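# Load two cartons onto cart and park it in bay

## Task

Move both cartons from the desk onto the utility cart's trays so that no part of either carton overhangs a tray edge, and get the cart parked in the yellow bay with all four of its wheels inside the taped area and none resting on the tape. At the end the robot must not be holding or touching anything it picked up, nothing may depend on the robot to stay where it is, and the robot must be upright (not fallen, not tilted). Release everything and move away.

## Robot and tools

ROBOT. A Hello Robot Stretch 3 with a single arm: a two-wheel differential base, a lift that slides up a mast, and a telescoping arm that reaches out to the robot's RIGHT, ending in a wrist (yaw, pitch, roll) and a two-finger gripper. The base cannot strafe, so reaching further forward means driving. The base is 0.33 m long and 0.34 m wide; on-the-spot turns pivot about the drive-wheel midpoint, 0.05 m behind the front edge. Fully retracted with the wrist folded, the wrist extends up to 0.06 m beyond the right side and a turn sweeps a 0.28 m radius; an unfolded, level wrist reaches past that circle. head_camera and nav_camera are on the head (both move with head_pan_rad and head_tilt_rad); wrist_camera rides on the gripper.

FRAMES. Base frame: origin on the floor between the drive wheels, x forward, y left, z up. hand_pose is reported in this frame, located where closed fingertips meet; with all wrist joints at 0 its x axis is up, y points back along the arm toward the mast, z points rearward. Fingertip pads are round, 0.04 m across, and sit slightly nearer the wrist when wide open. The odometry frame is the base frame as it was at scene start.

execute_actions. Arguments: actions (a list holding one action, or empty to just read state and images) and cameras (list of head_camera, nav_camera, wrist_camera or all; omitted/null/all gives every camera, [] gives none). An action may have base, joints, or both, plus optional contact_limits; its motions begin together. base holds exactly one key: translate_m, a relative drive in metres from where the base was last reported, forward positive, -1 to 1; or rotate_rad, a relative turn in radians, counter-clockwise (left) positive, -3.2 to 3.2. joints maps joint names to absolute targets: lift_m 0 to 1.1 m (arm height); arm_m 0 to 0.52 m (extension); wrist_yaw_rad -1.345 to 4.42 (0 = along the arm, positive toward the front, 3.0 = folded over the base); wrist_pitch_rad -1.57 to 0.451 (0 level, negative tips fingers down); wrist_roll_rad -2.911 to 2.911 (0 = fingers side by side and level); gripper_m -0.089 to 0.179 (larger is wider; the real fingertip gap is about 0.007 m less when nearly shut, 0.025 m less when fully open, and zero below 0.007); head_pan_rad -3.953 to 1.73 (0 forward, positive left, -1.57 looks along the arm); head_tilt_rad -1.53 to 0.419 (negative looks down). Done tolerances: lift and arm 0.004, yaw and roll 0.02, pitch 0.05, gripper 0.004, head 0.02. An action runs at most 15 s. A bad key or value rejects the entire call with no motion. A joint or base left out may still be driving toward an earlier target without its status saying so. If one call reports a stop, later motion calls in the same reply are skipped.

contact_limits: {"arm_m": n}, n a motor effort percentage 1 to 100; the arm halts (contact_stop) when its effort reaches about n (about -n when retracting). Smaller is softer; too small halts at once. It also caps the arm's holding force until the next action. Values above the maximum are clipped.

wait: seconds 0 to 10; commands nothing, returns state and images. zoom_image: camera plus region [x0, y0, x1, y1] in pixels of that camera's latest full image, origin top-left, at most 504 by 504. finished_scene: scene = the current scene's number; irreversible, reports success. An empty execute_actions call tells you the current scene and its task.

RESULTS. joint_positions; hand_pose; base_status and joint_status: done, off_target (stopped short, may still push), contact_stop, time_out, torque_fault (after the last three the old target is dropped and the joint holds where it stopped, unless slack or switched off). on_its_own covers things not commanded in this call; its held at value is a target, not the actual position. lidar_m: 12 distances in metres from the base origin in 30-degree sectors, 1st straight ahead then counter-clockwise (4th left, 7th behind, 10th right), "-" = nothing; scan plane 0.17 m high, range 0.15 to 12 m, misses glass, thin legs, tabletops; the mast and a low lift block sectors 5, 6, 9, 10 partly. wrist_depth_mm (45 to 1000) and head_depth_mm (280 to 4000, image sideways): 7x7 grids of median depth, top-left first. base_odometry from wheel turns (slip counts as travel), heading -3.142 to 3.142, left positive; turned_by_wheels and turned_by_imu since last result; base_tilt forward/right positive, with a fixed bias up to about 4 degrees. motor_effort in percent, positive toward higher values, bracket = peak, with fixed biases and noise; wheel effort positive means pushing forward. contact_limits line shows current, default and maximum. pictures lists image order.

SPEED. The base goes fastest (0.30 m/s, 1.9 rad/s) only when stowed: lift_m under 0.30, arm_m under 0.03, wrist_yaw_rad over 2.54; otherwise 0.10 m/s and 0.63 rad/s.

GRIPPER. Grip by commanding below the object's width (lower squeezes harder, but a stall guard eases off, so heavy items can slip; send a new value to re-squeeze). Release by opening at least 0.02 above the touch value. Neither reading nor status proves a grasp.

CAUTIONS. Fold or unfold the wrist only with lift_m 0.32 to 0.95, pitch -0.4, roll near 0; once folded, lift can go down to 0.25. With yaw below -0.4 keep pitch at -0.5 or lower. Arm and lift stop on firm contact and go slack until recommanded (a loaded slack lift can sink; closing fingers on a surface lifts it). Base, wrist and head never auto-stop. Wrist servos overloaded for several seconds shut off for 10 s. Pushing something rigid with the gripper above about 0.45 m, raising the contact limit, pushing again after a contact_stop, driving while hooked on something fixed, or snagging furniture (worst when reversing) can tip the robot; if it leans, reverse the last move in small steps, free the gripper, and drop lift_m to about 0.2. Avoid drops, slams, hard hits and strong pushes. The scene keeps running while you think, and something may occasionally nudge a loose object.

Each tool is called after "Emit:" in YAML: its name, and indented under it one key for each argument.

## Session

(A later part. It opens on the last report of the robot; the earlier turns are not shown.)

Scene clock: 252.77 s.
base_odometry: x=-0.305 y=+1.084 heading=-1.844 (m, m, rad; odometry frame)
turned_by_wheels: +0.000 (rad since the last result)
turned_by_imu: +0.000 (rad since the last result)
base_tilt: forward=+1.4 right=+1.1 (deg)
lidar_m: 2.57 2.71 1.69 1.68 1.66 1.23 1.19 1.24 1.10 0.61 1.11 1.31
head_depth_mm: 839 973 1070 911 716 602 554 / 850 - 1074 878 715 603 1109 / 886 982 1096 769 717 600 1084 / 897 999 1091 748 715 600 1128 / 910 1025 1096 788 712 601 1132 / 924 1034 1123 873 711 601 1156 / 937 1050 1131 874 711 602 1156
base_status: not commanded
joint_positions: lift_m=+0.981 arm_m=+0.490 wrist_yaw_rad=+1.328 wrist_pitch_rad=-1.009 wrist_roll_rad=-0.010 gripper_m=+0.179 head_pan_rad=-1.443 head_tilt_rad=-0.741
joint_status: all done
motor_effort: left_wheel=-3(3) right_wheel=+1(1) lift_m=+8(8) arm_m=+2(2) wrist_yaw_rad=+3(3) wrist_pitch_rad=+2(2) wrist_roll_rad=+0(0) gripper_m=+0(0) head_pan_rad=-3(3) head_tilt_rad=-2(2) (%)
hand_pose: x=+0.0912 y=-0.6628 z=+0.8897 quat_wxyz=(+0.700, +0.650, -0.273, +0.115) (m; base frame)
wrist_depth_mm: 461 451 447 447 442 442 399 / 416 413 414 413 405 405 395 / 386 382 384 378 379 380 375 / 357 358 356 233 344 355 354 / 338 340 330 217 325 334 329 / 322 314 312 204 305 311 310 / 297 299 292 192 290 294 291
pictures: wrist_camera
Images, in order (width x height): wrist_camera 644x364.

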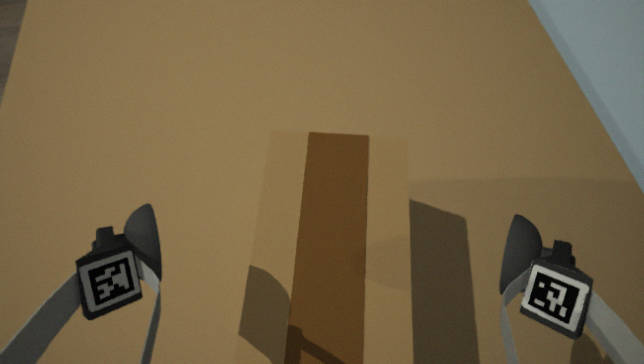

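Emit:
execute_actions:
  actions:
    - {"base":{"translate_m":-0.012},"joints":{"lift_m":0.903}}
  cameras: []

Emit:
execute_actions:
  actions:
    - {"joints":{"gripper_m":0.08}}
  cameras: ["wrist_camera"]

Emit:
execute_actions:
  actions:
    - {"joints":{"lift_m":0.945}}
  cameras: ["head_camera","wrist_camera"]

Scene clock: 260.03 s.
base_odometry: x=-0.302 y=+1.096 heading=-1.844 (m, m, rad; odometry frame)
turned_by_wheels: +0.000 (rad since the last result)
turned_by_imu: +0.000 (rad since the last result)
base_tilt: forward=+1.3 right=+1.0 (deg)
lidar_m: 2.58 2.70 1.69 1.68 1.64 1.22 1.18 1.23 1.10 0.61 1.11 1.32
head_depth_mm: 864 924 1077 942 715 603 553 / 875 - 1063 878 712 603 555 / 884 982 1031 780 714 603 1084 / 897 1003 1094 743 714 601 1130 / 912 1028 1101 771 715 601 1134 / 920 1037 1117 876 714 601 1147 / 940 1053 1136 876 713 603 1151
base_status: done
joint_positions: lift_m=+0.904 arm_m=+0.490 wrist_yaw_rad=+1.328 wrist_pitch_rad=-1.009 wrist_roll_rad=-0.010 gripper_m=+0.179 head_pan_rad=-1.443 head_tilt_rad=-0.741
joint_status: all done
motor_effort: left_wheel=-4(10) right_wheel=+1(3) lift_m=+8(10) arm_m=+2(2) wrist_yaw_rad=+2(1) wrist_pitch_rad=+2(3) wrist_roll_rad=+0(0) gripper_m=+0(0) head_pan_rad=-3(3) head_tilt_rad=-3(4) (%)
hand_pose: x=+0.0912 y=-0.6628 z=+0.8127 quat_wxyz=(+0.700, +0.650, -0.273, +0.115) (m; base frame)
wrist_depth_mm: 353 348 344 341 342 339 346 / 323 321 309 173 176 313 314 / 299 298 166 161 163 292 290 / 277 279 153 150 150 271 272 / 262 264 143 140 140 257 255 / 248 242 133 132 132 240 240 / 228 231 125 125 125 227 226
pictures: none
No camera images: the call's "cameras" was empty. Leave "cameras" out to get every camera's image.

Scene clock: 261.50 s.
base_odometry: x=-0.302 y=+1.096 heading=-1.844 (m, m, rad; odometry frame)
turned_by_wheels: +0.000 (rad since the last result)
turned_by_imu: +0.000 (rad since the last result)
base_tilt: forward=+1.4 right=+1.0 (deg)
lidar_m: 2.58 2.71 1.69 1.68 1.63 1.21 1.17 1.23 1.10 0.61 1.11 1.31
head_depth_mm: 864 926 1075 936 715 603 554 / 876 - 1066 877 717 603 553 / 890 990 1050 770 712 604 1079 / 901 1011 1096 757 712 601 1125 / 910 1018 1104 773 713 602 1129 / 918 1037 1114 879 712 603 1152 / 932 1056 1134 874 713 604 1149
base_status: not commanded
joint_positions: lift_m=+0.904 arm_m=+0.490 wrist_yaw_rad=+1.331 wrist_pitch_rad=-1.015 wrist_roll_rad=-0.010 gripper_m=+0.081 head_pan_rad=-1.443 head_tilt_rad=-0.741
joint_status: all done
motor_effort: left_wheel=-2(3) right_wheel=+1(1) lift_m=+9(9) arm_m=+2(2) wrist_yaw_rad=+0(2) wrist_pitch_rad=+4(4) wrist_roll_rad=+0(0) gripper_m=-19(100) head_pan_rad=-2(2) head_tilt_rad=-4(4) (%)
hand_pose: x=+0.0900 y=-0.6622 z=+0.8119 quat_wxyz=(+0.700, +0.651, -0.270, +0.114) (m; base frame)
wrist_depth_mm: 345 345 341 342 340 336 336 / 318 318 312 171 171 313 309 / 296 296 287 158 159 292 289 / 276 277 154 148 148 270 269 / 260 261 140 139 139 257 254 / 245 245 132 131 131 242 239 / 231 229 125 124 123 228 226
pictures: wrist_camera
Images, in order (width x height): wrist_camera 644x364.

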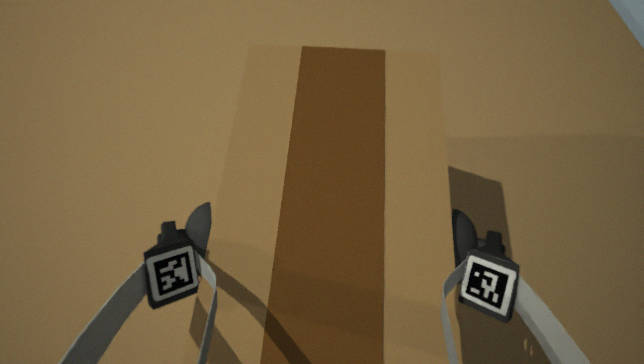

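Scene clock: 262.70 s.
base_odometry: x=-0.302 y=+1.096 heading=-1.844 (m, m, rad; odometry frame)
turned_by_wheels: +0.000 (rad since the last result)
turned_by_imu: +0.000 (rad since the last result)
base_tilt: forward=+1.4 right=+0.9 (deg)
lidar_m: 2.58 2.71 1.69 1.69 1.64 1.21 1.18 1.23 1.10 0.61 1.11 1.32
head_depth_mm: 853 987 1075 942 717 604 553 / 866 - 1067 876 713 603 554 / 888 976 1044 755 716 601 1082 / 898 999 1092 737 713 601 1133 / 911 1024 1097 775 710 600 1123 / 922 1041 1118 872 709 603 1158 / 936 1059 1138 874 712 601 1152
base_status: not commanded
joint_positions: lift_m=+0.944 arm_m=+0.490 wrist_yaw_rad=+1.331 wrist_pitch_rad=-1.024 wrist_roll_rad=-0.010 gripper_m=+0.081 head_pan_rad=-1.443 head_tilt_rad=-0.741
joint_status: all done
motor_effort: left_wheel=-3(3) right_wheel=+1(1) lift_m=+31(35) arm_m=+2(2) wrist_yaw_rad=-1(0) wrist_pitch_rad=+7(7) wrist_roll_rad=+0(0) gripper_m=-19(19) head_pan_rad=-3(3) head_tilt_rad=-3(3) (%)
hand_pose: x=+0.0879 y=-0.6617 z=+0.8515 quat_wxyz=(+0.701, +0.652, -0.267, +0.111) (m; base frame)
wrist_depth_mm: 395 394 390 385 385 384 378 / 367 364 359 175 177 355 360 / 340 341 328 161 162 333 331 / 319 318 156 150 149 311 309 / 299 299 141 139 139 295 290 / 282 283 132 130 130 - 277 / 267 265 124 123 122 261 260
pictures: head_camera (sideways: a quarter turn clockwise sets it upright), wrist_camera
Images, in order (width x height): head_camera 896x504, wrist_camera 644x364.

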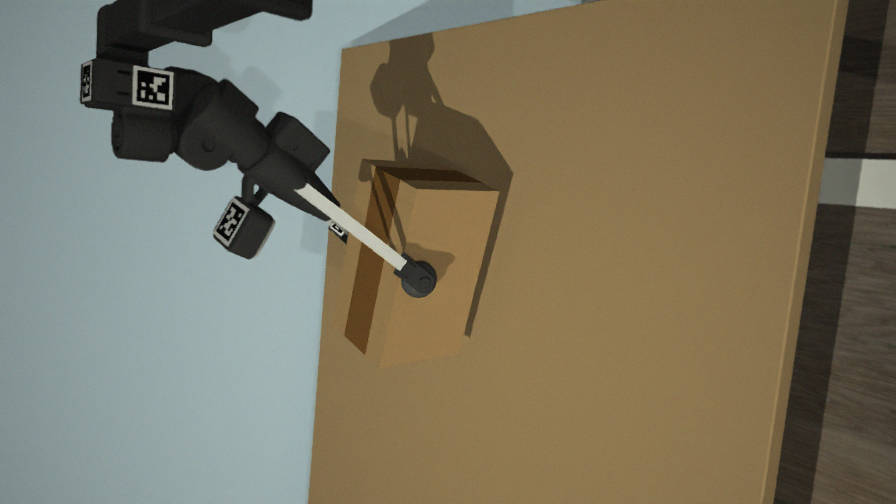

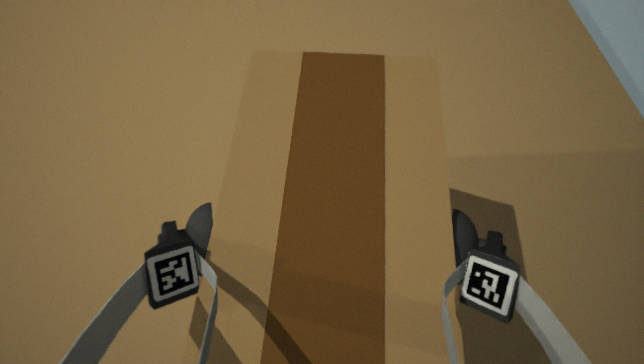

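Emit:
execute_actions:
  actions:
    - {"base":{"translate_m":0.3},"joints":{"lift_m":1.1,"arm_m":0.06,"wrist_yaw_rad":1.57}}
  cameras: ["nav_camera"]

Emit:
execute_actions:
  actions:
    - {"base":{"rotate_rad":1.83},"joints":{"head_pan_rad":-0.3,"head_tilt_rad":-0.6}}
  cameras: ["nav_camera"]

Emit:
execute_actions:
  actions:
    - {"base":{"translate_m":1.0}}

Scene clock: 281.67 s.
base_odometry: x=-0.383 y=+0.807 heading=-1.844 (m, m, rad; odometry frame)
turned_by_wheels: +0.000 (rad since the last result)
turned_by_imu: -0.001 (rad since the last result)
base_tilt: forward=+1.4 right=+1.0 (deg)
lidar_m: 2.28 2.40 1.64 1.63 1.93 1.52 1.48 1.49 0.70 1.07 1.11 1.06
head_depth_mm: - - - - 697 602 555 / 868 - - - 695 602 1110 / 888 1001 1098 - 308 588 1117 / 905 1014 1116 - - - 299 / 921 1029 - 851 311 - 308 / 928 1044 - 848 321 286 328 / 939 1060 1138 871 323 288 721
base_status: done
joint_positions: lift_m=+1.099 arm_m=+0.060 wrist_yaw_rad=+1.569 wrist_pitch_rad=-1.025 wrist_roll_rad=-0.010 gripper_m=+0.081 head_pan_rad=-1.443 head_tilt_rad=-0.741
joint_status: all done
motor_effort: left_wheel=-4(5) right_wheel=+1(5) lift_m=+31(32) arm_m=-2(2) wrist_yaw_rad=+1(4) wrist_pitch_rad=+7(7) wrist_roll_rad=+0(0) gripper_m=-19(19) head_pan_rad=-2(3) head_tilt_rad=-3(2) (%)
hand_pose: x=+0.0911 y=-0.2057 z=+1.0063 quat_wxyz=(+0.682, +0.680, -0.187, +0.193) (m; base frame)
wrist_depth_mm: - - - - 586 580 583 / - - - 175 178 538 532 / - - - 162 161 506 506 / - - 156 150 150 474 472 / - - 141 140 139 447 445 / - - 132 131 130 - 417 / - - 124 123 123 396 394
pictures: nav_camera (sideways: a quarter turn counterclockwise sets it upright)
Images, in order (width x height): nav_camera 672x504.

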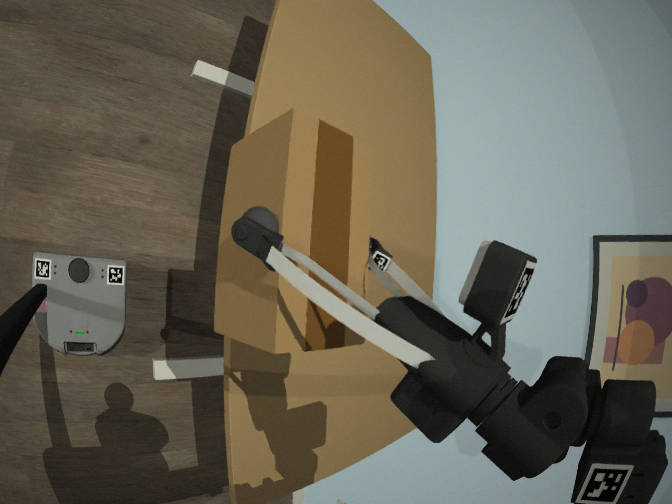

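Scene clock: 285.50 s.
base_odometry: x=-0.383 y=+0.807 heading=-0.014 (m, m, rad; odometry frame)
turned_by_wheels: +1.830 (rad since the last result)
turned_by_imu: +1.823 (rad since the last result)
base_tilt: forward=+1.4 right=+1.2 (deg)
lidar_m: 1.65 1.70 1.48 1.48 0.71 0.70 1.07 1.06 2.18 2.28 2.68 1.63
head_depth_mm: 3158 2832 3070 2365 1833 1472 297 / 3147 2765 1692 2096 1848 1481 1205 / 3097 2745 1934 2116 1819 1479 1253 / 3087 2662 2034 2097 1833 1481 1249 / 3081 2798 3000 2288 1810 1473 1255 / 3118 3353 3396 2405 1833 1487 1254 / 3085 3430 3373 2358 1830 1483 1253
base_status: done
joint_positions: lift_m=+1.099 arm_m=+0.060 wrist_yaw_rad=+1.569 wrist_pitch_rad=-1.025 wrist_roll_rad=-0.010 gripper_m=+0.081 head_pan_rad=-0.307 head_tilt_rad=-0.606
joint_status: all done
motor_effort: left_wheel=-4(10) right_wheel=+2(3) lift_m=+30(31) arm_m=-2(2) wrist_yaw_rad=+2(2) wrist_pitch_rad=+7(7) wrist_roll_rad=+1(0) gripper_m=-19(19) head_pan_rad=+2(29) head_tilt_rad=+1(13) (%)
hand_pose: x=+0.0910 y=-0.2057 z=+1.0063 quat_wxyz=(+0.682, +0.680, -0.187, +0.193) (m; base frame)
wrist_depth_mm: - - - - - - - / - - - 175 178 - - / - - - 162 161 - - / - - 156 150 149 - - / - - 141 139 139 - - / - - 132 131 130 - - / - - 124 123 123 - -
pictures: nav_camera (sideways: a quarter turn counterclockwise sets it upright)
Images, in order (width x height): nav_camera 672x504.

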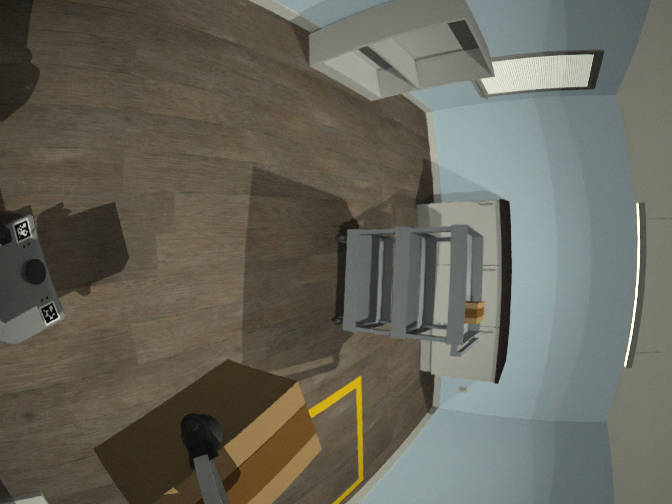

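Scene clock: 296.83 s.
base_odometry: x=+0.617 y=+0.793 heading=-0.014 (m, m, rad; odometry frame)
turned_by_wheels: +0.000 (rad since the last result)
turned_by_imu: +0.000 (rad since the last result)
base_tilt: forward=+1.4 right=+1.1 (deg)
lidar_m: 2.10 1.06 1.14 1.21 1.41 1.59 2.04 1.95 2.56 2.57 0.77 0.73
head_depth_mm: 2332 2056 2091 932 1131 951 297 / 2323 2054 2076 964 1097 1010 1145 / 2307 2028 2157 2305 1815 1445 1248 / 2287 1998 2128 2272 1821 1495 1238 / 2268 2536 2794 2382 1815 1486 1247 / 2278 2500 2817 2361 1834 1475 1255 / 2275 2488 2745 2382 1825 1482 1254
base_status: done
joint_positions: lift_m=+1.099 arm_m=+0.060 wrist_yaw_rad=+1.569 wrist_pitch_rad=-1.025 wrist_roll_rad=-0.010 gripper_m=+0.081 head_pan_rad=-0.307 head_tilt_rad=-0.606
joint_status: not commanded
motor_effort: left_wheel=-4(5) right_wheel=+1(4) lift_m=+30(30) arm_m=-2(2) wrist_yaw_rad=+1(1) wrist_pitch_rad=+7(7) wrist_roll_rad=+0(0) gripper_m=-19(19) head_pan_rad=+3(2) head_tilt_rad=+2(2) (%)
hand_pose: x=+0.0910 y=-0.2057 z=+1.0063 quat_wxyz=(+0.682, +0.680, -0.187, +0.193) (m; base frame)
wrist_depth_mm: - - - - - 891 490 / - - - 175 177 831 826 / - - - 161 161 783 772 / - - 155 150 149 - 949 / - - 141 139 139 - - / - - 132 131 130 - - / - - 124 123 123 - -
pictures: head_camera (sideways: a quarter turn clockwise sets it upright), nav_camera (sideways: a quarter turn counterclockwise sets it upright), wrist_camera
Images, in order (width x height): head_camera 896x504, nav_camera 672x504, wrist_camera 644x364.

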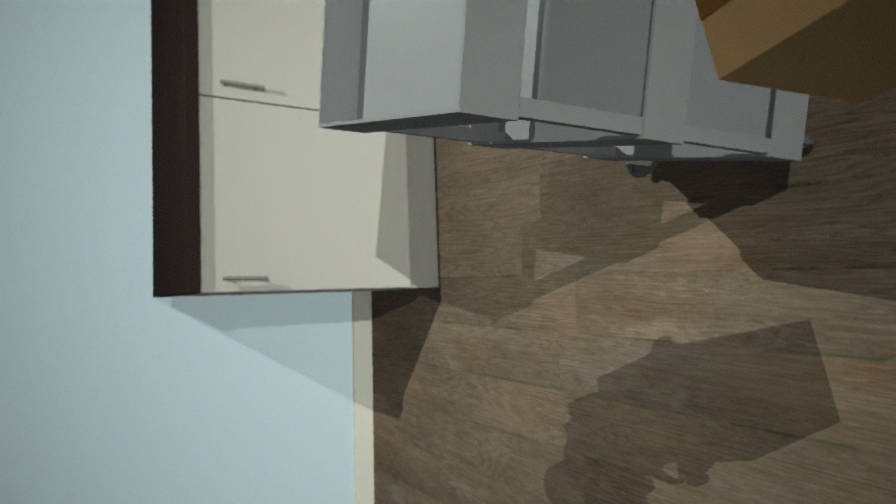

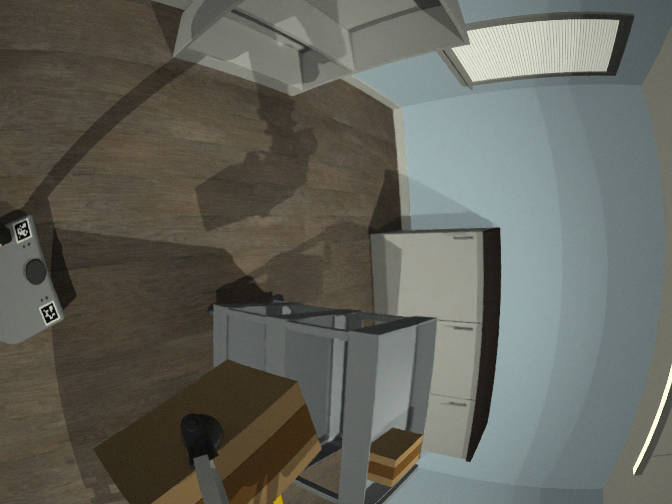

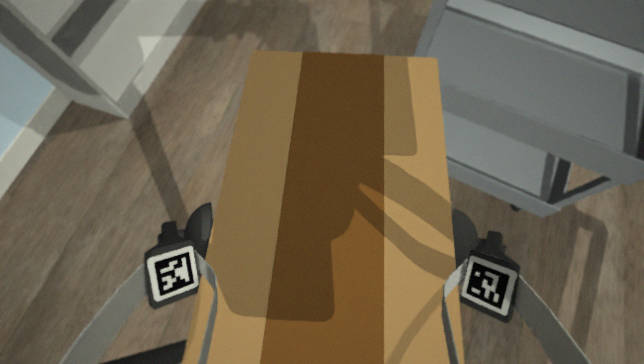

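Emit:
execute_actions:
  actions:
    - {"base":{"translate_m":0.9}}
  cameras: []

Emit:
execute_actions:
  actions:
    - {"base":{"rotate_rad":-0.41},"joints":{"arm_m":0.42,"head_pan_rad":-1.45,"head_tilt_rad":-0.8}}

Scene clock: 312.27 s.
base_odometry: x=+1.517 y=+0.780 heading=-0.014 (m, m, rad; odometry frame)
turned_by_wheels: +0.000 (rad since the last result)
turned_by_imu: +0.000 (rad since the last result)
base_tilt: forward=+1.4 right=+1.0 (deg)
lidar_m: 1.88 0.79 0.91 0.71 1.13 1.98 2.46 3.22 0.47 0.48 1.43 1.25
head_depth_mm: 1583 1666 1267 1414 1671 1486 298 / 1583 1661 1276 1397 1619 1489 1195 / 1570 1675 1352 1447 1667 1491 1249 / 1561 1703 1902 2093 1830 1480 1251 / 1559 1696 1891 2115 1832 1484 1253 / 1567 1693 1871 2107 1832 1493 1253 / 1552 1696 1882 2097 1830 1486 1250
base_status: done
joint_positions: lift_m=+1.099 arm_m=+0.060 wrist_yaw_rad=+1.569 wrist_pitch_rad=-1.025 wrist_roll_rad=-0.010 gripper_m=+0.081 head_pan_rad=-0.307 head_tilt_rad=-0.606
joint_status: not commanded
motor_effort: left_wheel=-4(4) right_wheel=+1(5) lift_m=+30(30) arm_m=-2(2) wrist_yaw_rad=+1(1) wrist_pitch_rad=+7(7) wrist_roll_rad=+0(1) gripper_m=-19(19) head_pan_rad=+2(2) head_tilt_rad=+3(3) (%)
hand_pose: x=+0.0910 y=-0.2057 z=+1.0063 quat_wxyz=(+0.682, +0.680, -0.187, +0.193) (m; base frame)
wrist_depth_mm: - - - - - - - / 848 - - 175 178 - - / 815 - - 161 161 - - / - - 155 150 150 - - / - - 141 140 139 - - / - - 132 131 130 - 461 / - - 124 123 123 605 353
pictures: none
No camera images: the call's "cameras" was empty. Leave "cameras" out to get every camera's image.

Scene clock: 316.13 s.
base_odometry: x=+1.517 y=+0.780 heading=-0.424 (m, m, rad; odometry frame)
turned_by_wheels: -0.410 (rad since the last result)
turned_by_imu: -0.409 (rad since the last result)
base_tilt: forward=+1.4 right=+1.1 (deg)
lidar_m: 1.25 1.61 0.79 0.91 0.92 1.22 2.45 2.81 3.07 0.47 0.49 1.35
head_depth_mm: 2406 2764 2334 1879 1549 1329 1158 / - 1843 908 699 757 1299 1154 / 2378 890 542 701 959 966 1133 / 2439 2579 550 633 961 1118 1138 / 2428 1084 555 720 961 1113 1156 / 2421 2584 576 671 983 1137 1150 / 2398 2732 851 681 936 1285 1151
base_status: done
joint_positions: lift_m=+1.099 arm_m=+0.420 wrist_yaw_rad=+1.569 wrist_pitch_rad=-1.026 wrist_roll_rad=-0.010 gripper_m=+0.081 head_pan_rad=-1.443 head_tilt_rad=-0.790
joint_status: all done
motor_effort: left_wheel=+3(8) right_wheel=-2(5) lift_m=+30(31) arm_m=+3(5) wrist_yaw_rad=+0(1) wrist_pitch_rad=+7(7) wrist_roll_rad=+0(0) gripper_m=-18(19) head_pan_rad=-3(30) head_tilt_rad=-4(16) (%)
hand_pose: x=+0.0909 y=-0.5651 z=+1.0063 quat_wxyz=(+0.682, +0.680, -0.187, +0.193) (m; base frame)
wrist_depth_mm: - - - - - - - / - - - 175 177 406 407 / - - - 161 161 427 417 / - - 155 150 150 396 396 / - - 141 140 139 375 350 / - - 132 131 130 - 344 / - - 124 123 123 332 327
pictures: head_camera (sideways: a quarter turn clockwise sets it upright), nav_camera (sideways: a quarter turn counterclockwise sets it upright), wrist_camera
Images, in order (width x height): head_camera 896x504, nav_camera 672x504, wrist_camera 644x364.

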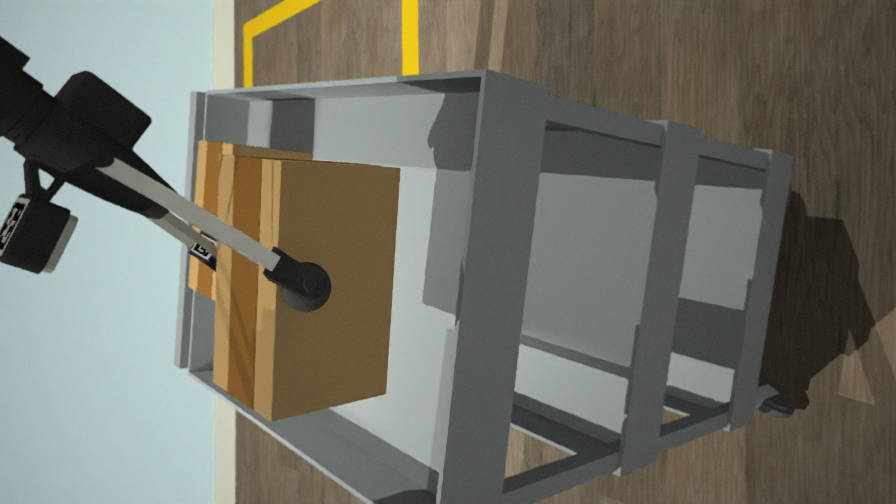

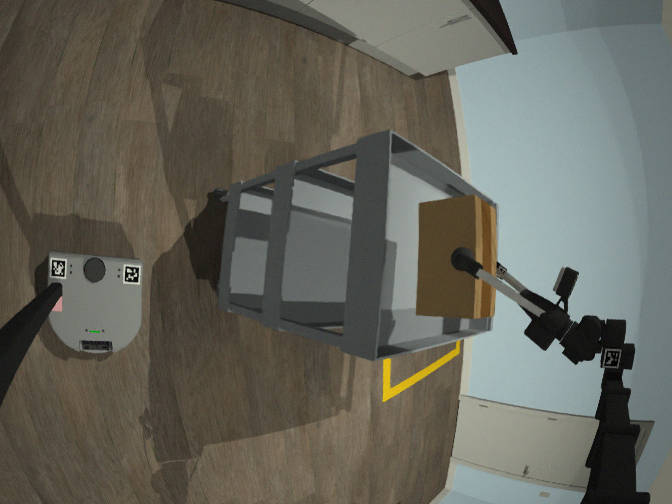

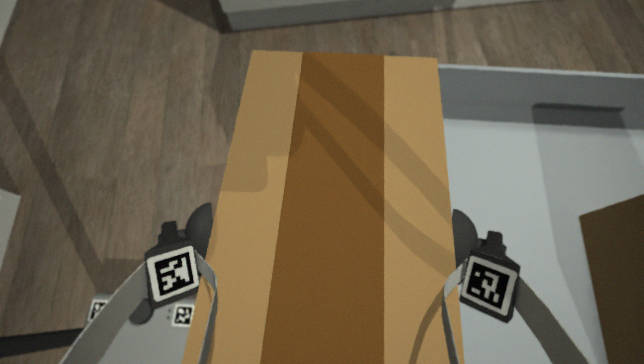

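End at 0.47; extend to 0.50 and lower.

Emit:
execute_actions:
  actions:
    - {"joints":{"arm_m":0.50,"lift_m":1.04}}
  cameras: []

Emit:
execute_actions:
  actions:
    - {"joints":{"lift_m":0.98}}
  cameras: ["head_camera"]

Emit:
execute_actions:
  actions:
    - {"joints":{"gripper_m":0.16}}
  cameras: []

Emit:
execute_actions:
  actions:
    - {"joints":{"lift_m":1.04}}
  cameras: ["head_camera"]

Scene clock: 322.43 s.
base_odometry: x=+1.517 y=+0.780 heading=-0.424 (m, m, rad; odometry frame)
turned_by_wheels: +0.000 (rad since the last result)
turned_by_imu: +0.000 (rad since the last result)
base_tilt: forward=+1.4 right=+1.1 (deg)
lidar_m: 1.25 1.61 0.79 0.91 0.92 1.22 2.46 2.81 3.05 0.47 0.49 1.34
head_depth_mm: 2439 2728 2330 1877 1548 1322 1151 / - 1065 914 699 757 1294 1151 / 2361 876 647 697 966 958 1127 / 2388 1066 649 720 961 1116 1130 / 2391 1098 654 721 962 1119 1152 / 2394 2614 877 672 979 1133 1157 / 2407 2698 852 682 936 1289 1157
base_status: not commanded
joint_positions: lift_m=+1.041 arm_m=+0.500 wrist_yaw_rad=+1.569 wrist_pitch_rad=-1.026 wrist_roll_rad=-0.010 gripper_m=+0.081 head_pan_rad=-1.443 head_tilt_rad=-0.790
joint_status: all done
motor_effort: left_wheel=+2(2) right_wheel=-2(2) lift_m=+10(32) arm_m=+2(3) wrist_yaw_rad=+0(1) wrist_pitch_rad=+7(7) wrist_roll_rad=+1(0) gripper_m=-19(19) head_pan_rad=-2(3) head_tilt_rad=-3(4) (%)
hand_pose: x=+0.0909 y=-0.6451 z=+0.9477 quat_wxyz=(+0.682, +0.680, -0.187, +0.193) (m; base frame)
wrist_depth_mm: - - 360 357 346 - - / - - 372 175 177 374 368 / - - 347 161 161 356 354 / - 330 155 149 149 335 275 / - 287 141 140 138 318 258 / - 270 132 130 130 - 253 / - 278 124 123 123 283 239
pictures: none
No camera images: the call's "cameras" was empty. Leave "cameras" out to get every camera's image.

Scene clock: 323.80 s.
base_odometry: x=+1.517 y=+0.780 heading=-0.424 (m, m, rad; odometry frame)
turned_by_wheels: +0.000 (rad since the last result)
turned_by_imu: +0.000 (rad since the last result)
base_tilt: forward=+1.2 right=+0.9 (deg)
lidar_m: 1.25 1.60 0.79 0.91 0.92 1.21 2.46 2.81 3.07 0.47 0.49 1.34
head_depth_mm: 2501 2711 2352 1880 1554 1324 1153 / - 1869 910 701 762 1299 1158 / 2402 2586 774 699 967 961 1136 / 2409 894 689 693 955 1124 1137 / 2418 1090 692 708 958 1123 1155 / 2427 2642 885 672 983 1138 1153 / 2397 2713 847 681 930 1293 1158
base_status: not commanded
joint_positions: lift_m=+0.981 arm_m=+0.500 wrist_yaw_rad=+1.569 wrist_pitch_rad=-1.026 wrist_roll_rad=-0.010 gripper_m=+0.081 head_pan_rad=-1.443 head_tilt_rad=-0.790
joint_status: all done
motor_effort: left_wheel=+2(2) right_wheel=-2(2) lift_m=+10(13) arm_m=+2(2) wrist_yaw_rad=+0(1) wrist_pitch_rad=+7(7) wrist_roll_rad=+0(0) gripper_m=-19(18) head_pan_rad=-3(2) head_tilt_rad=-5(4) (%)
hand_pose: x=+0.0909 y=-0.6451 z=+0.8877 quat_wxyz=(+0.682, +0.680, -0.187, +0.193) (m; base frame)
wrist_depth_mm: - 310 330 328 320 314 304 / - 292 312 171 171 312 311 / - 259 288 159 159 291 290 / - 262 153 149 148 274 265 / - 251 140 139 138 257 248 / 211 240 132 131 131 246 238 / 194 234 125 124 123 229 228
pictures: head_camera (sideways: a quarter turn clockwise sets it upright)
Images, in order (width x height): head_camera 896x504.

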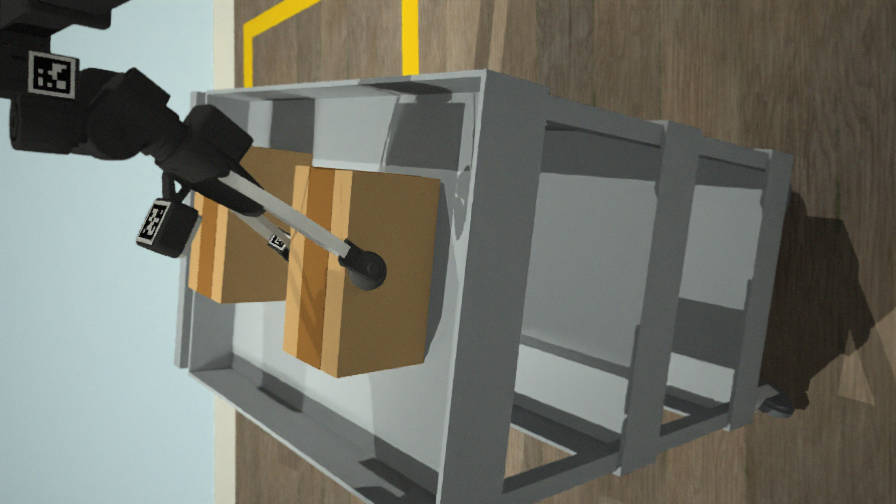

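Scene clock: 325.10 s.
base_odometry: x=+1.517 y=+0.780 heading=-0.424 (m, m, rad; odometry frame)
turned_by_wheels: +0.000 (rad since the last result)
turned_by_imu: +0.000 (rad since the last result)
base_tilt: forward=+1.4 right=+1.0 (deg)
lidar_m: 1.25 1.60 0.79 0.91 0.92 1.22 2.45 2.81 3.08 0.47 0.49 1.34
head_depth_mm: 2485 2759 2346 1849 1557 1321 1159 / - 1873 914 702 759 1298 1157 / 2420 2566 813 701 960 957 1129 / 2446 890 693 694 964 1113 1137 / 2398 1091 692 709 961 1121 1158 / 2379 2659 882 670 984 1133 1156 / 2377 2737 852 678 936 1288 1145
base_status: not commanded
joint_positions: lift_m=+0.981 arm_m=+0.500 wrist_yaw_rad=+1.569 wrist_pitch_rad=-1.012 wrist_roll_rad=-0.010 gripper_m=+0.160 head_pan_rad=-1.443 head_tilt_rad=-0.790
joint_status: all done
motor_effort: left_wheel=+2(2) right_wheel=-1(2) lift_m=+10(10) arm_m=+2(2) wrist_yaw_rad=+1(2) wrist_pitch_rad=+3(7) wrist_roll_rad=+0(0) gripper_m=+0(96) head_pan_rad=-3(2) head_tilt_rad=-3(3) (%)
hand_pose: x=+0.0941 y=-0.6451 z=+0.8893 quat_wxyz=(+0.681, +0.678, -0.192, +0.198) (m; base frame)
wrist_depth_mm: - 311 331 323 317 307 299 / - 290 318 176 178 318 316 / - 260 291 164 163 294 295 / - 262 158 154 153 276 271 / - 235 146 144 144 262 252 / 212 - 136 135 135 - 241 / - 232 128 127 127 230 228
pictures: none
No camera images: the call's "cameras" was empty. Leave "cameras" out to get every camera's image.

Scene clock: 326.47 s.
base_odometry: x=+1.517 y=+0.780 heading=-0.424 (m, m, rad; odometry frame)
turned_by_wheels: +0.000 (rad since the last result)
turned_by_imu: +0.000 (rad since the last result)
base_tilt: forward=+1.4 right=+1.1 (deg)
lidar_m: 1.25 1.60 0.79 0.91 0.92 1.22 2.45 2.81 3.08 0.47 0.49 1.35
head_depth_mm: 2422 2775 2319 1883 1546 1324 1156 / - 1063 909 699 758 1303 1154 / 2417 871 846 700 958 956 1136 / 2395 2563 688 690 959 1118 1133 / 2388 1094 693 707 958 1119 1154 / 2413 2609 889 672 981 1132 1154 / 2386 2718 851 680 935 1286 1152
base_status: not commanded
joint_positions: lift_m=+1.039 arm_m=+0.500 wrist_yaw_rad=+1.569 wrist_pitch_rad=-1.011 wrist_roll_rad=-0.010 gripper_m=+0.160 head_pan_rad=-1.443 head_tilt_rad=-0.790
joint_status: all done
motor_effort: left_wheel=+2(2) right_wheel=-2(2) lift_m=+28(34) arm_m=+2(2) wrist_yaw_rad=+2(2) wrist_pitch_rad=+3(3) wrist_roll_rad=+0(0) gripper_m=+0(0) head_pan_rad=-2(2) head_tilt_rad=-3(4) (%)
hand_pose: x=+0.0943 y=-0.6451 z=+0.9481 quat_wxyz=(+0.681, +0.678, -0.192, +0.198) (m; base frame)
wrist_depth_mm: - - 354 - - - - / - - 378 382 378 374 363 / - - 359 230 358 361 361 / - 332 340 214 332 337 290 / - - 317 201 206 320 259 / - - 295 190 194 - 244 / - 275 185 180 183 281 239
pictures: head_camera (sideways: a quarter turn clockwise sets it upright)
Images, in order (width x height): head_camera 896x504.

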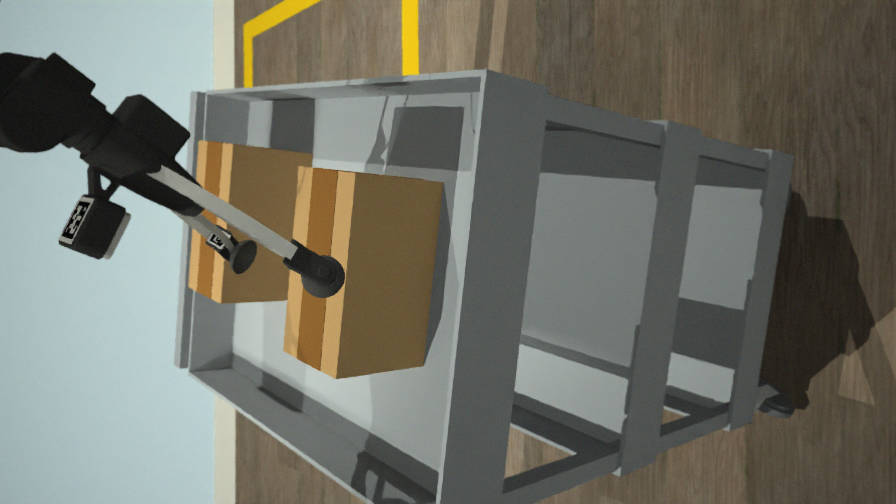

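Emit:
execute_actions:
  actions:
    - {"base":{"translate_m":0.245},"joints":{"arm_m":0.0,"lift_m":1.08,"gripper_m":0.03}}
  cameras: []

Emit:
execute_actions:
  actions:
    - {"base":{"rotate_rad":-1.77},"joints":{"wrist_yaw_rad":0,"head_pan_rad":0,"head_tilt_rad":-1.1}}
  cameras: []

Emit:
execute_actions:
  actions:
    - {"base":{"translate_m":0.36},"joints":{"lift_m":0.6}}
  cameras: ["head_camera","nav_camera"]

Scene clock: 346.23 s.
base_odometry: x=+1.740 y=+0.679 heading=-0.424 (m, m, rad; odometry frame)
turned_by_wheels: +0.000 (rad since the last result)
turned_by_imu: -0.001 (rad since the last result)
base_tilt: forward=+1.4 right=+1.0 (deg)
lidar_m: 1.00 1.65 1.09 0.71 0.89 0.87 2.60 3.02 0.49 0.47 1.69 1.08
head_depth_mm: - - - - - 1097 1116 / 2382 - - - - - 1114 / 2397 1071 915 744 - 1110 1137 / 2395 2632 950 719 - - 1132 / 2374 2668 2360 1993 - - 1135 / 2387 2715 2345 - - 1381 1114 / 2383 2698 2378 - - 1329 1181
base_status: done
joint_positions: lift_m=+1.079 arm_m=+0.000 wrist_yaw_rad=+1.569 wrist_pitch_rad=-1.011 wrist_roll_rad=-0.010 gripper_m=+0.030 head_pan_rad=-1.443 head_tilt_rad=-0.790
joint_status: all done
motor_effort: left_wheel=+2(8) right_wheel=-2(3) lift_m=+29(28) arm_m=-2(3) wrist_yaw_rad=+1(2) wrist_pitch_rad=+3(3) wrist_roll_rad=+0(0) gripper_m=+0(98) head_pan_rad=-2(2) head_tilt_rad=-3(4) (%)
hand_pose: x=+0.0943 y=-0.1457 z=+0.9881 quat_wxyz=(+0.681, +0.678, -0.192, +0.198) (m; base frame)
wrist_depth_mm: - - - - - - - / - - - - - - - / - - - - - - - / - - - - - - - / - - - - - - - / - - - - - - - / 919 - - - - 596 590
pictures: none
No camera images: the call's "cameras" was empty. Leave "cameras" out to get every camera's image.

Scene clock: 349.97 s.
base_odometry: x=+1.740 y=+0.679 heading=-2.194 (m, m, rad; odometry frame)
turned_by_wheels: -1.770 (rad since the last result)
turned_by_imu: -1.764 (rad since the last result)
base_tilt: forward=+1.2 right=+1.0 (deg)
lidar_m: 0.47 0.47 1.21 1.00 1.63 1.21 0.71 0.94 0.87 1.81 2.70 0.52
head_depth_mm: 2192 662 1549 1470 1318 1196 1095 / 787 700 980 969 1318 1188 1099 / 628 662 990 970 1282 1191 1123 / 629 650 987 949 1282 1195 1123 / 630 669 636 948 1225 1190 1118 / 832 711 619 939 1293 1193 1098 / 831 715 659 1466 1311 1192 1098
base_status: done
joint_positions: lift_m=+1.079 arm_m=+0.000 wrist_yaw_rad=+0.003 wrist_pitch_rad=-1.010 wrist_roll_rad=-0.010 gripper_m=+0.030 head_pan_rad=-0.007 head_tilt_rad=-1.087
joint_status: all done
motor_effort: left_wheel=+2(8) right_wheel=-2(4) lift_m=+29(28) arm_m=-2(2) wrist_yaw_rad=-3(3) wrist_pitch_rad=+3(3) wrist_roll_rad=+0(0) gripper_m=+0(0) head_pan_rad=+3(28) head_tilt_rad=-4(21) (%)
hand_pose: x=-0.0213 y=-0.2610 z=+0.9882 quat_wxyz=(+0.622, +0.345, -0.615, -0.340) (m; base frame)
wrist_depth_mm: - - - - - - 585 / - - - - - - 712 / - - - - - 804 782 / - - - - - - 729 / - - - - - - 693 / 638 - - - - - 663 / 600 886 - - - - 875
pictures: none
No camera images: the call's "cameras" was empty. Leave "cameras" out to get every camera's image.

Scene clock: 355.17 s.
base_odometry: x=+1.530 y=+0.387 heading=-2.194 (m, m, rad; odometry frame)
turned_by_wheels: +0.000 (rad since the last result)
turned_by_imu: +0.000 (rad since the last result)
base_tilt: forward=+1.3 right=+1.1 (deg)
lidar_m: - - 0.15 1.11 1.11 1.62 1.07 1.11 1.50 2.42 0.20 0.15
head_depth_mm: 2170 1875 591 545 498 1150 1114 / 2157 683 612 440 498 763 1099 / 727 586 472 435 497 697 1124 / 729 575 621 431 493 671 1123 / 723 573 625 426 491 471 1107 / 717 685 622 536 496 465 1078 / 710 710 625 553 498 458 1095
base_status: done
joint_positions: lift_m=+0.601 arm_m=+0.000 wrist_yaw_rad=+0.003 wrist_pitch_rad=-1.010 wrist_roll_rad=-0.010 gripper_m=+0.030 head_pan_rad=-0.007 head_tilt_rad=-1.087
joint_status: all done
motor_effort: left_wheel=+2(9) right_wheel=-2(2) lift_m=+8(32) arm_m=-2(2) wrist_yaw_rad=-3(2) wrist_pitch_rad=+3(3) wrist_roll_rad=+0(1) gripper_m=-1(1) head_pan_rad=+2(2) head_tilt_rad=-4(5) (%)
hand_pose: x=-0.0213 y=-0.2610 z=+0.5095 quat_wxyz=(+0.622, +0.345, -0.615, -0.340) (m; base frame)
wrist_depth_mm: 891 879 879 890 869 887 867 / 826 831 819 802 820 801 799 / 760 768 761 769 757 752 754 / 715 716 712 706 697 695 700 / 665 666 670 668 657 661 658 / 208 380 610 625 619 619 619 / 329 466 592 593 582 586 582
pictures: head_camera (sideways: a quarter turn clockwise sets it upright), nav_camera (sideways: a quarter turn counterclockwise sets it upright)
Images, in order (width x height): head_camera 896x504, nav_camera 672x504.

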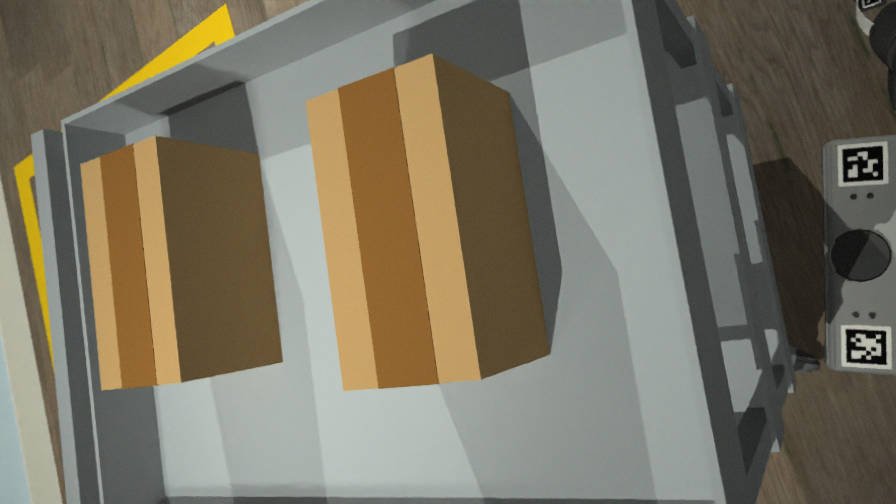

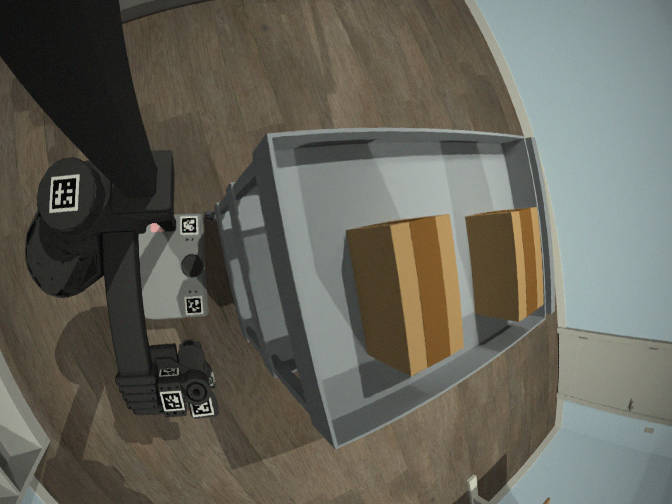

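Emit:
execute_actions:
  actions:
    - {"base":{"translate_m":0.25},"joints":{"head_tilt_rad":-1.3}}
  cameras: ["head_camera","nav_camera"]

Scene clock: 361.53 s.
base_odometry: x=+1.385 y=+0.184 heading=-2.193 (m, m, rad; odometry frame)
turned_by_wheels: +0.000 (rad since the last result)
turned_by_imu: +0.266 (rad since the last result)
base_tilt: forward=+1.4 right=+1.1 (deg)
lidar_m: - - 1.21 1.13 1.15 1.63 1.27 1.29 2.06 0.19 0.15 -
head_depth_mm: 480 561 400 418 468 1185 - / 479 561 400 418 468 1176 - / 480 561 401 417 468 - - / 614 572 522 489 468 - - / 619 574 532 498 468 - - / 603 560 527 499 468 1162 - / 1643 1526 1405 1296 455 1163 -
base_status: translate_m off_target (by the wheels' count: +0.2498 of +0.2500)
joint_positions: lift_m=+0.601 arm_m=+0.000 wrist_yaw_rad=+0.002 wrist_pitch_rad=-1.010 wrist_roll_rad=-0.011 gripper_m=+0.030 head_pan_rad=-0.006 head_tilt_rad=-1.288
joint_status: all done
on_its_own: left_wheel is at rest, and its effort (+52) is outside its rest range (-18 to +18)
motor_effort: left_wheel=+52(100) right_wheel=+14(28) lift_m=+9(9) arm_m=-2(2) wrist_yaw_rad=-2(2) wrist_pitch_rad=+3(3) wrist_roll_rad=+1(1) gripper_m=-1(1) head_pan_rad=+2(2) head_tilt_rad=-3(19) (%)
hand_pose: x=-0.0214 y=-0.2610 z=+0.5095 quat_wxyz=(+0.622, +0.345, -0.615, -0.340) (m; base frame)
wrist_depth_mm: 88 862 879 888 875 872 888 / 106 115 822 814 800 809 788 / 181 134 742 753 746 753 759 / 220 217 207 713 694 700 702 / 207 204 187 664 670 662 659 / 194 192 170 618 614 624 622 / 184 179 461 593 588 594 590
pictures: head_camera (sideways: a quarter turn clockwise sets it upright), nav_camera (sideways: a quarter turn counterclockwise sets it upright)
Images, in order (width x height): head_camera 896x504, nav_camera 672x504.

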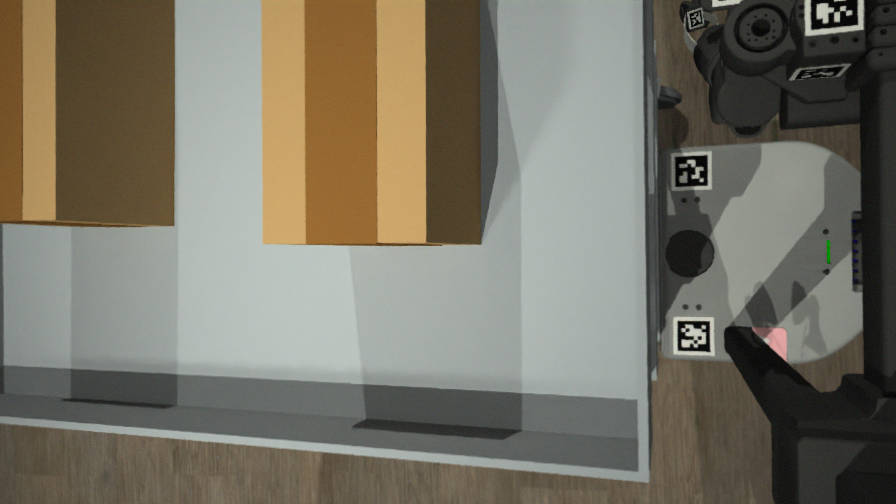

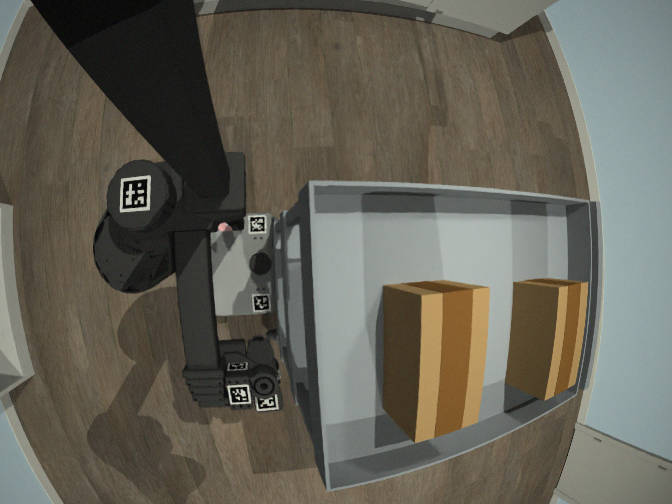

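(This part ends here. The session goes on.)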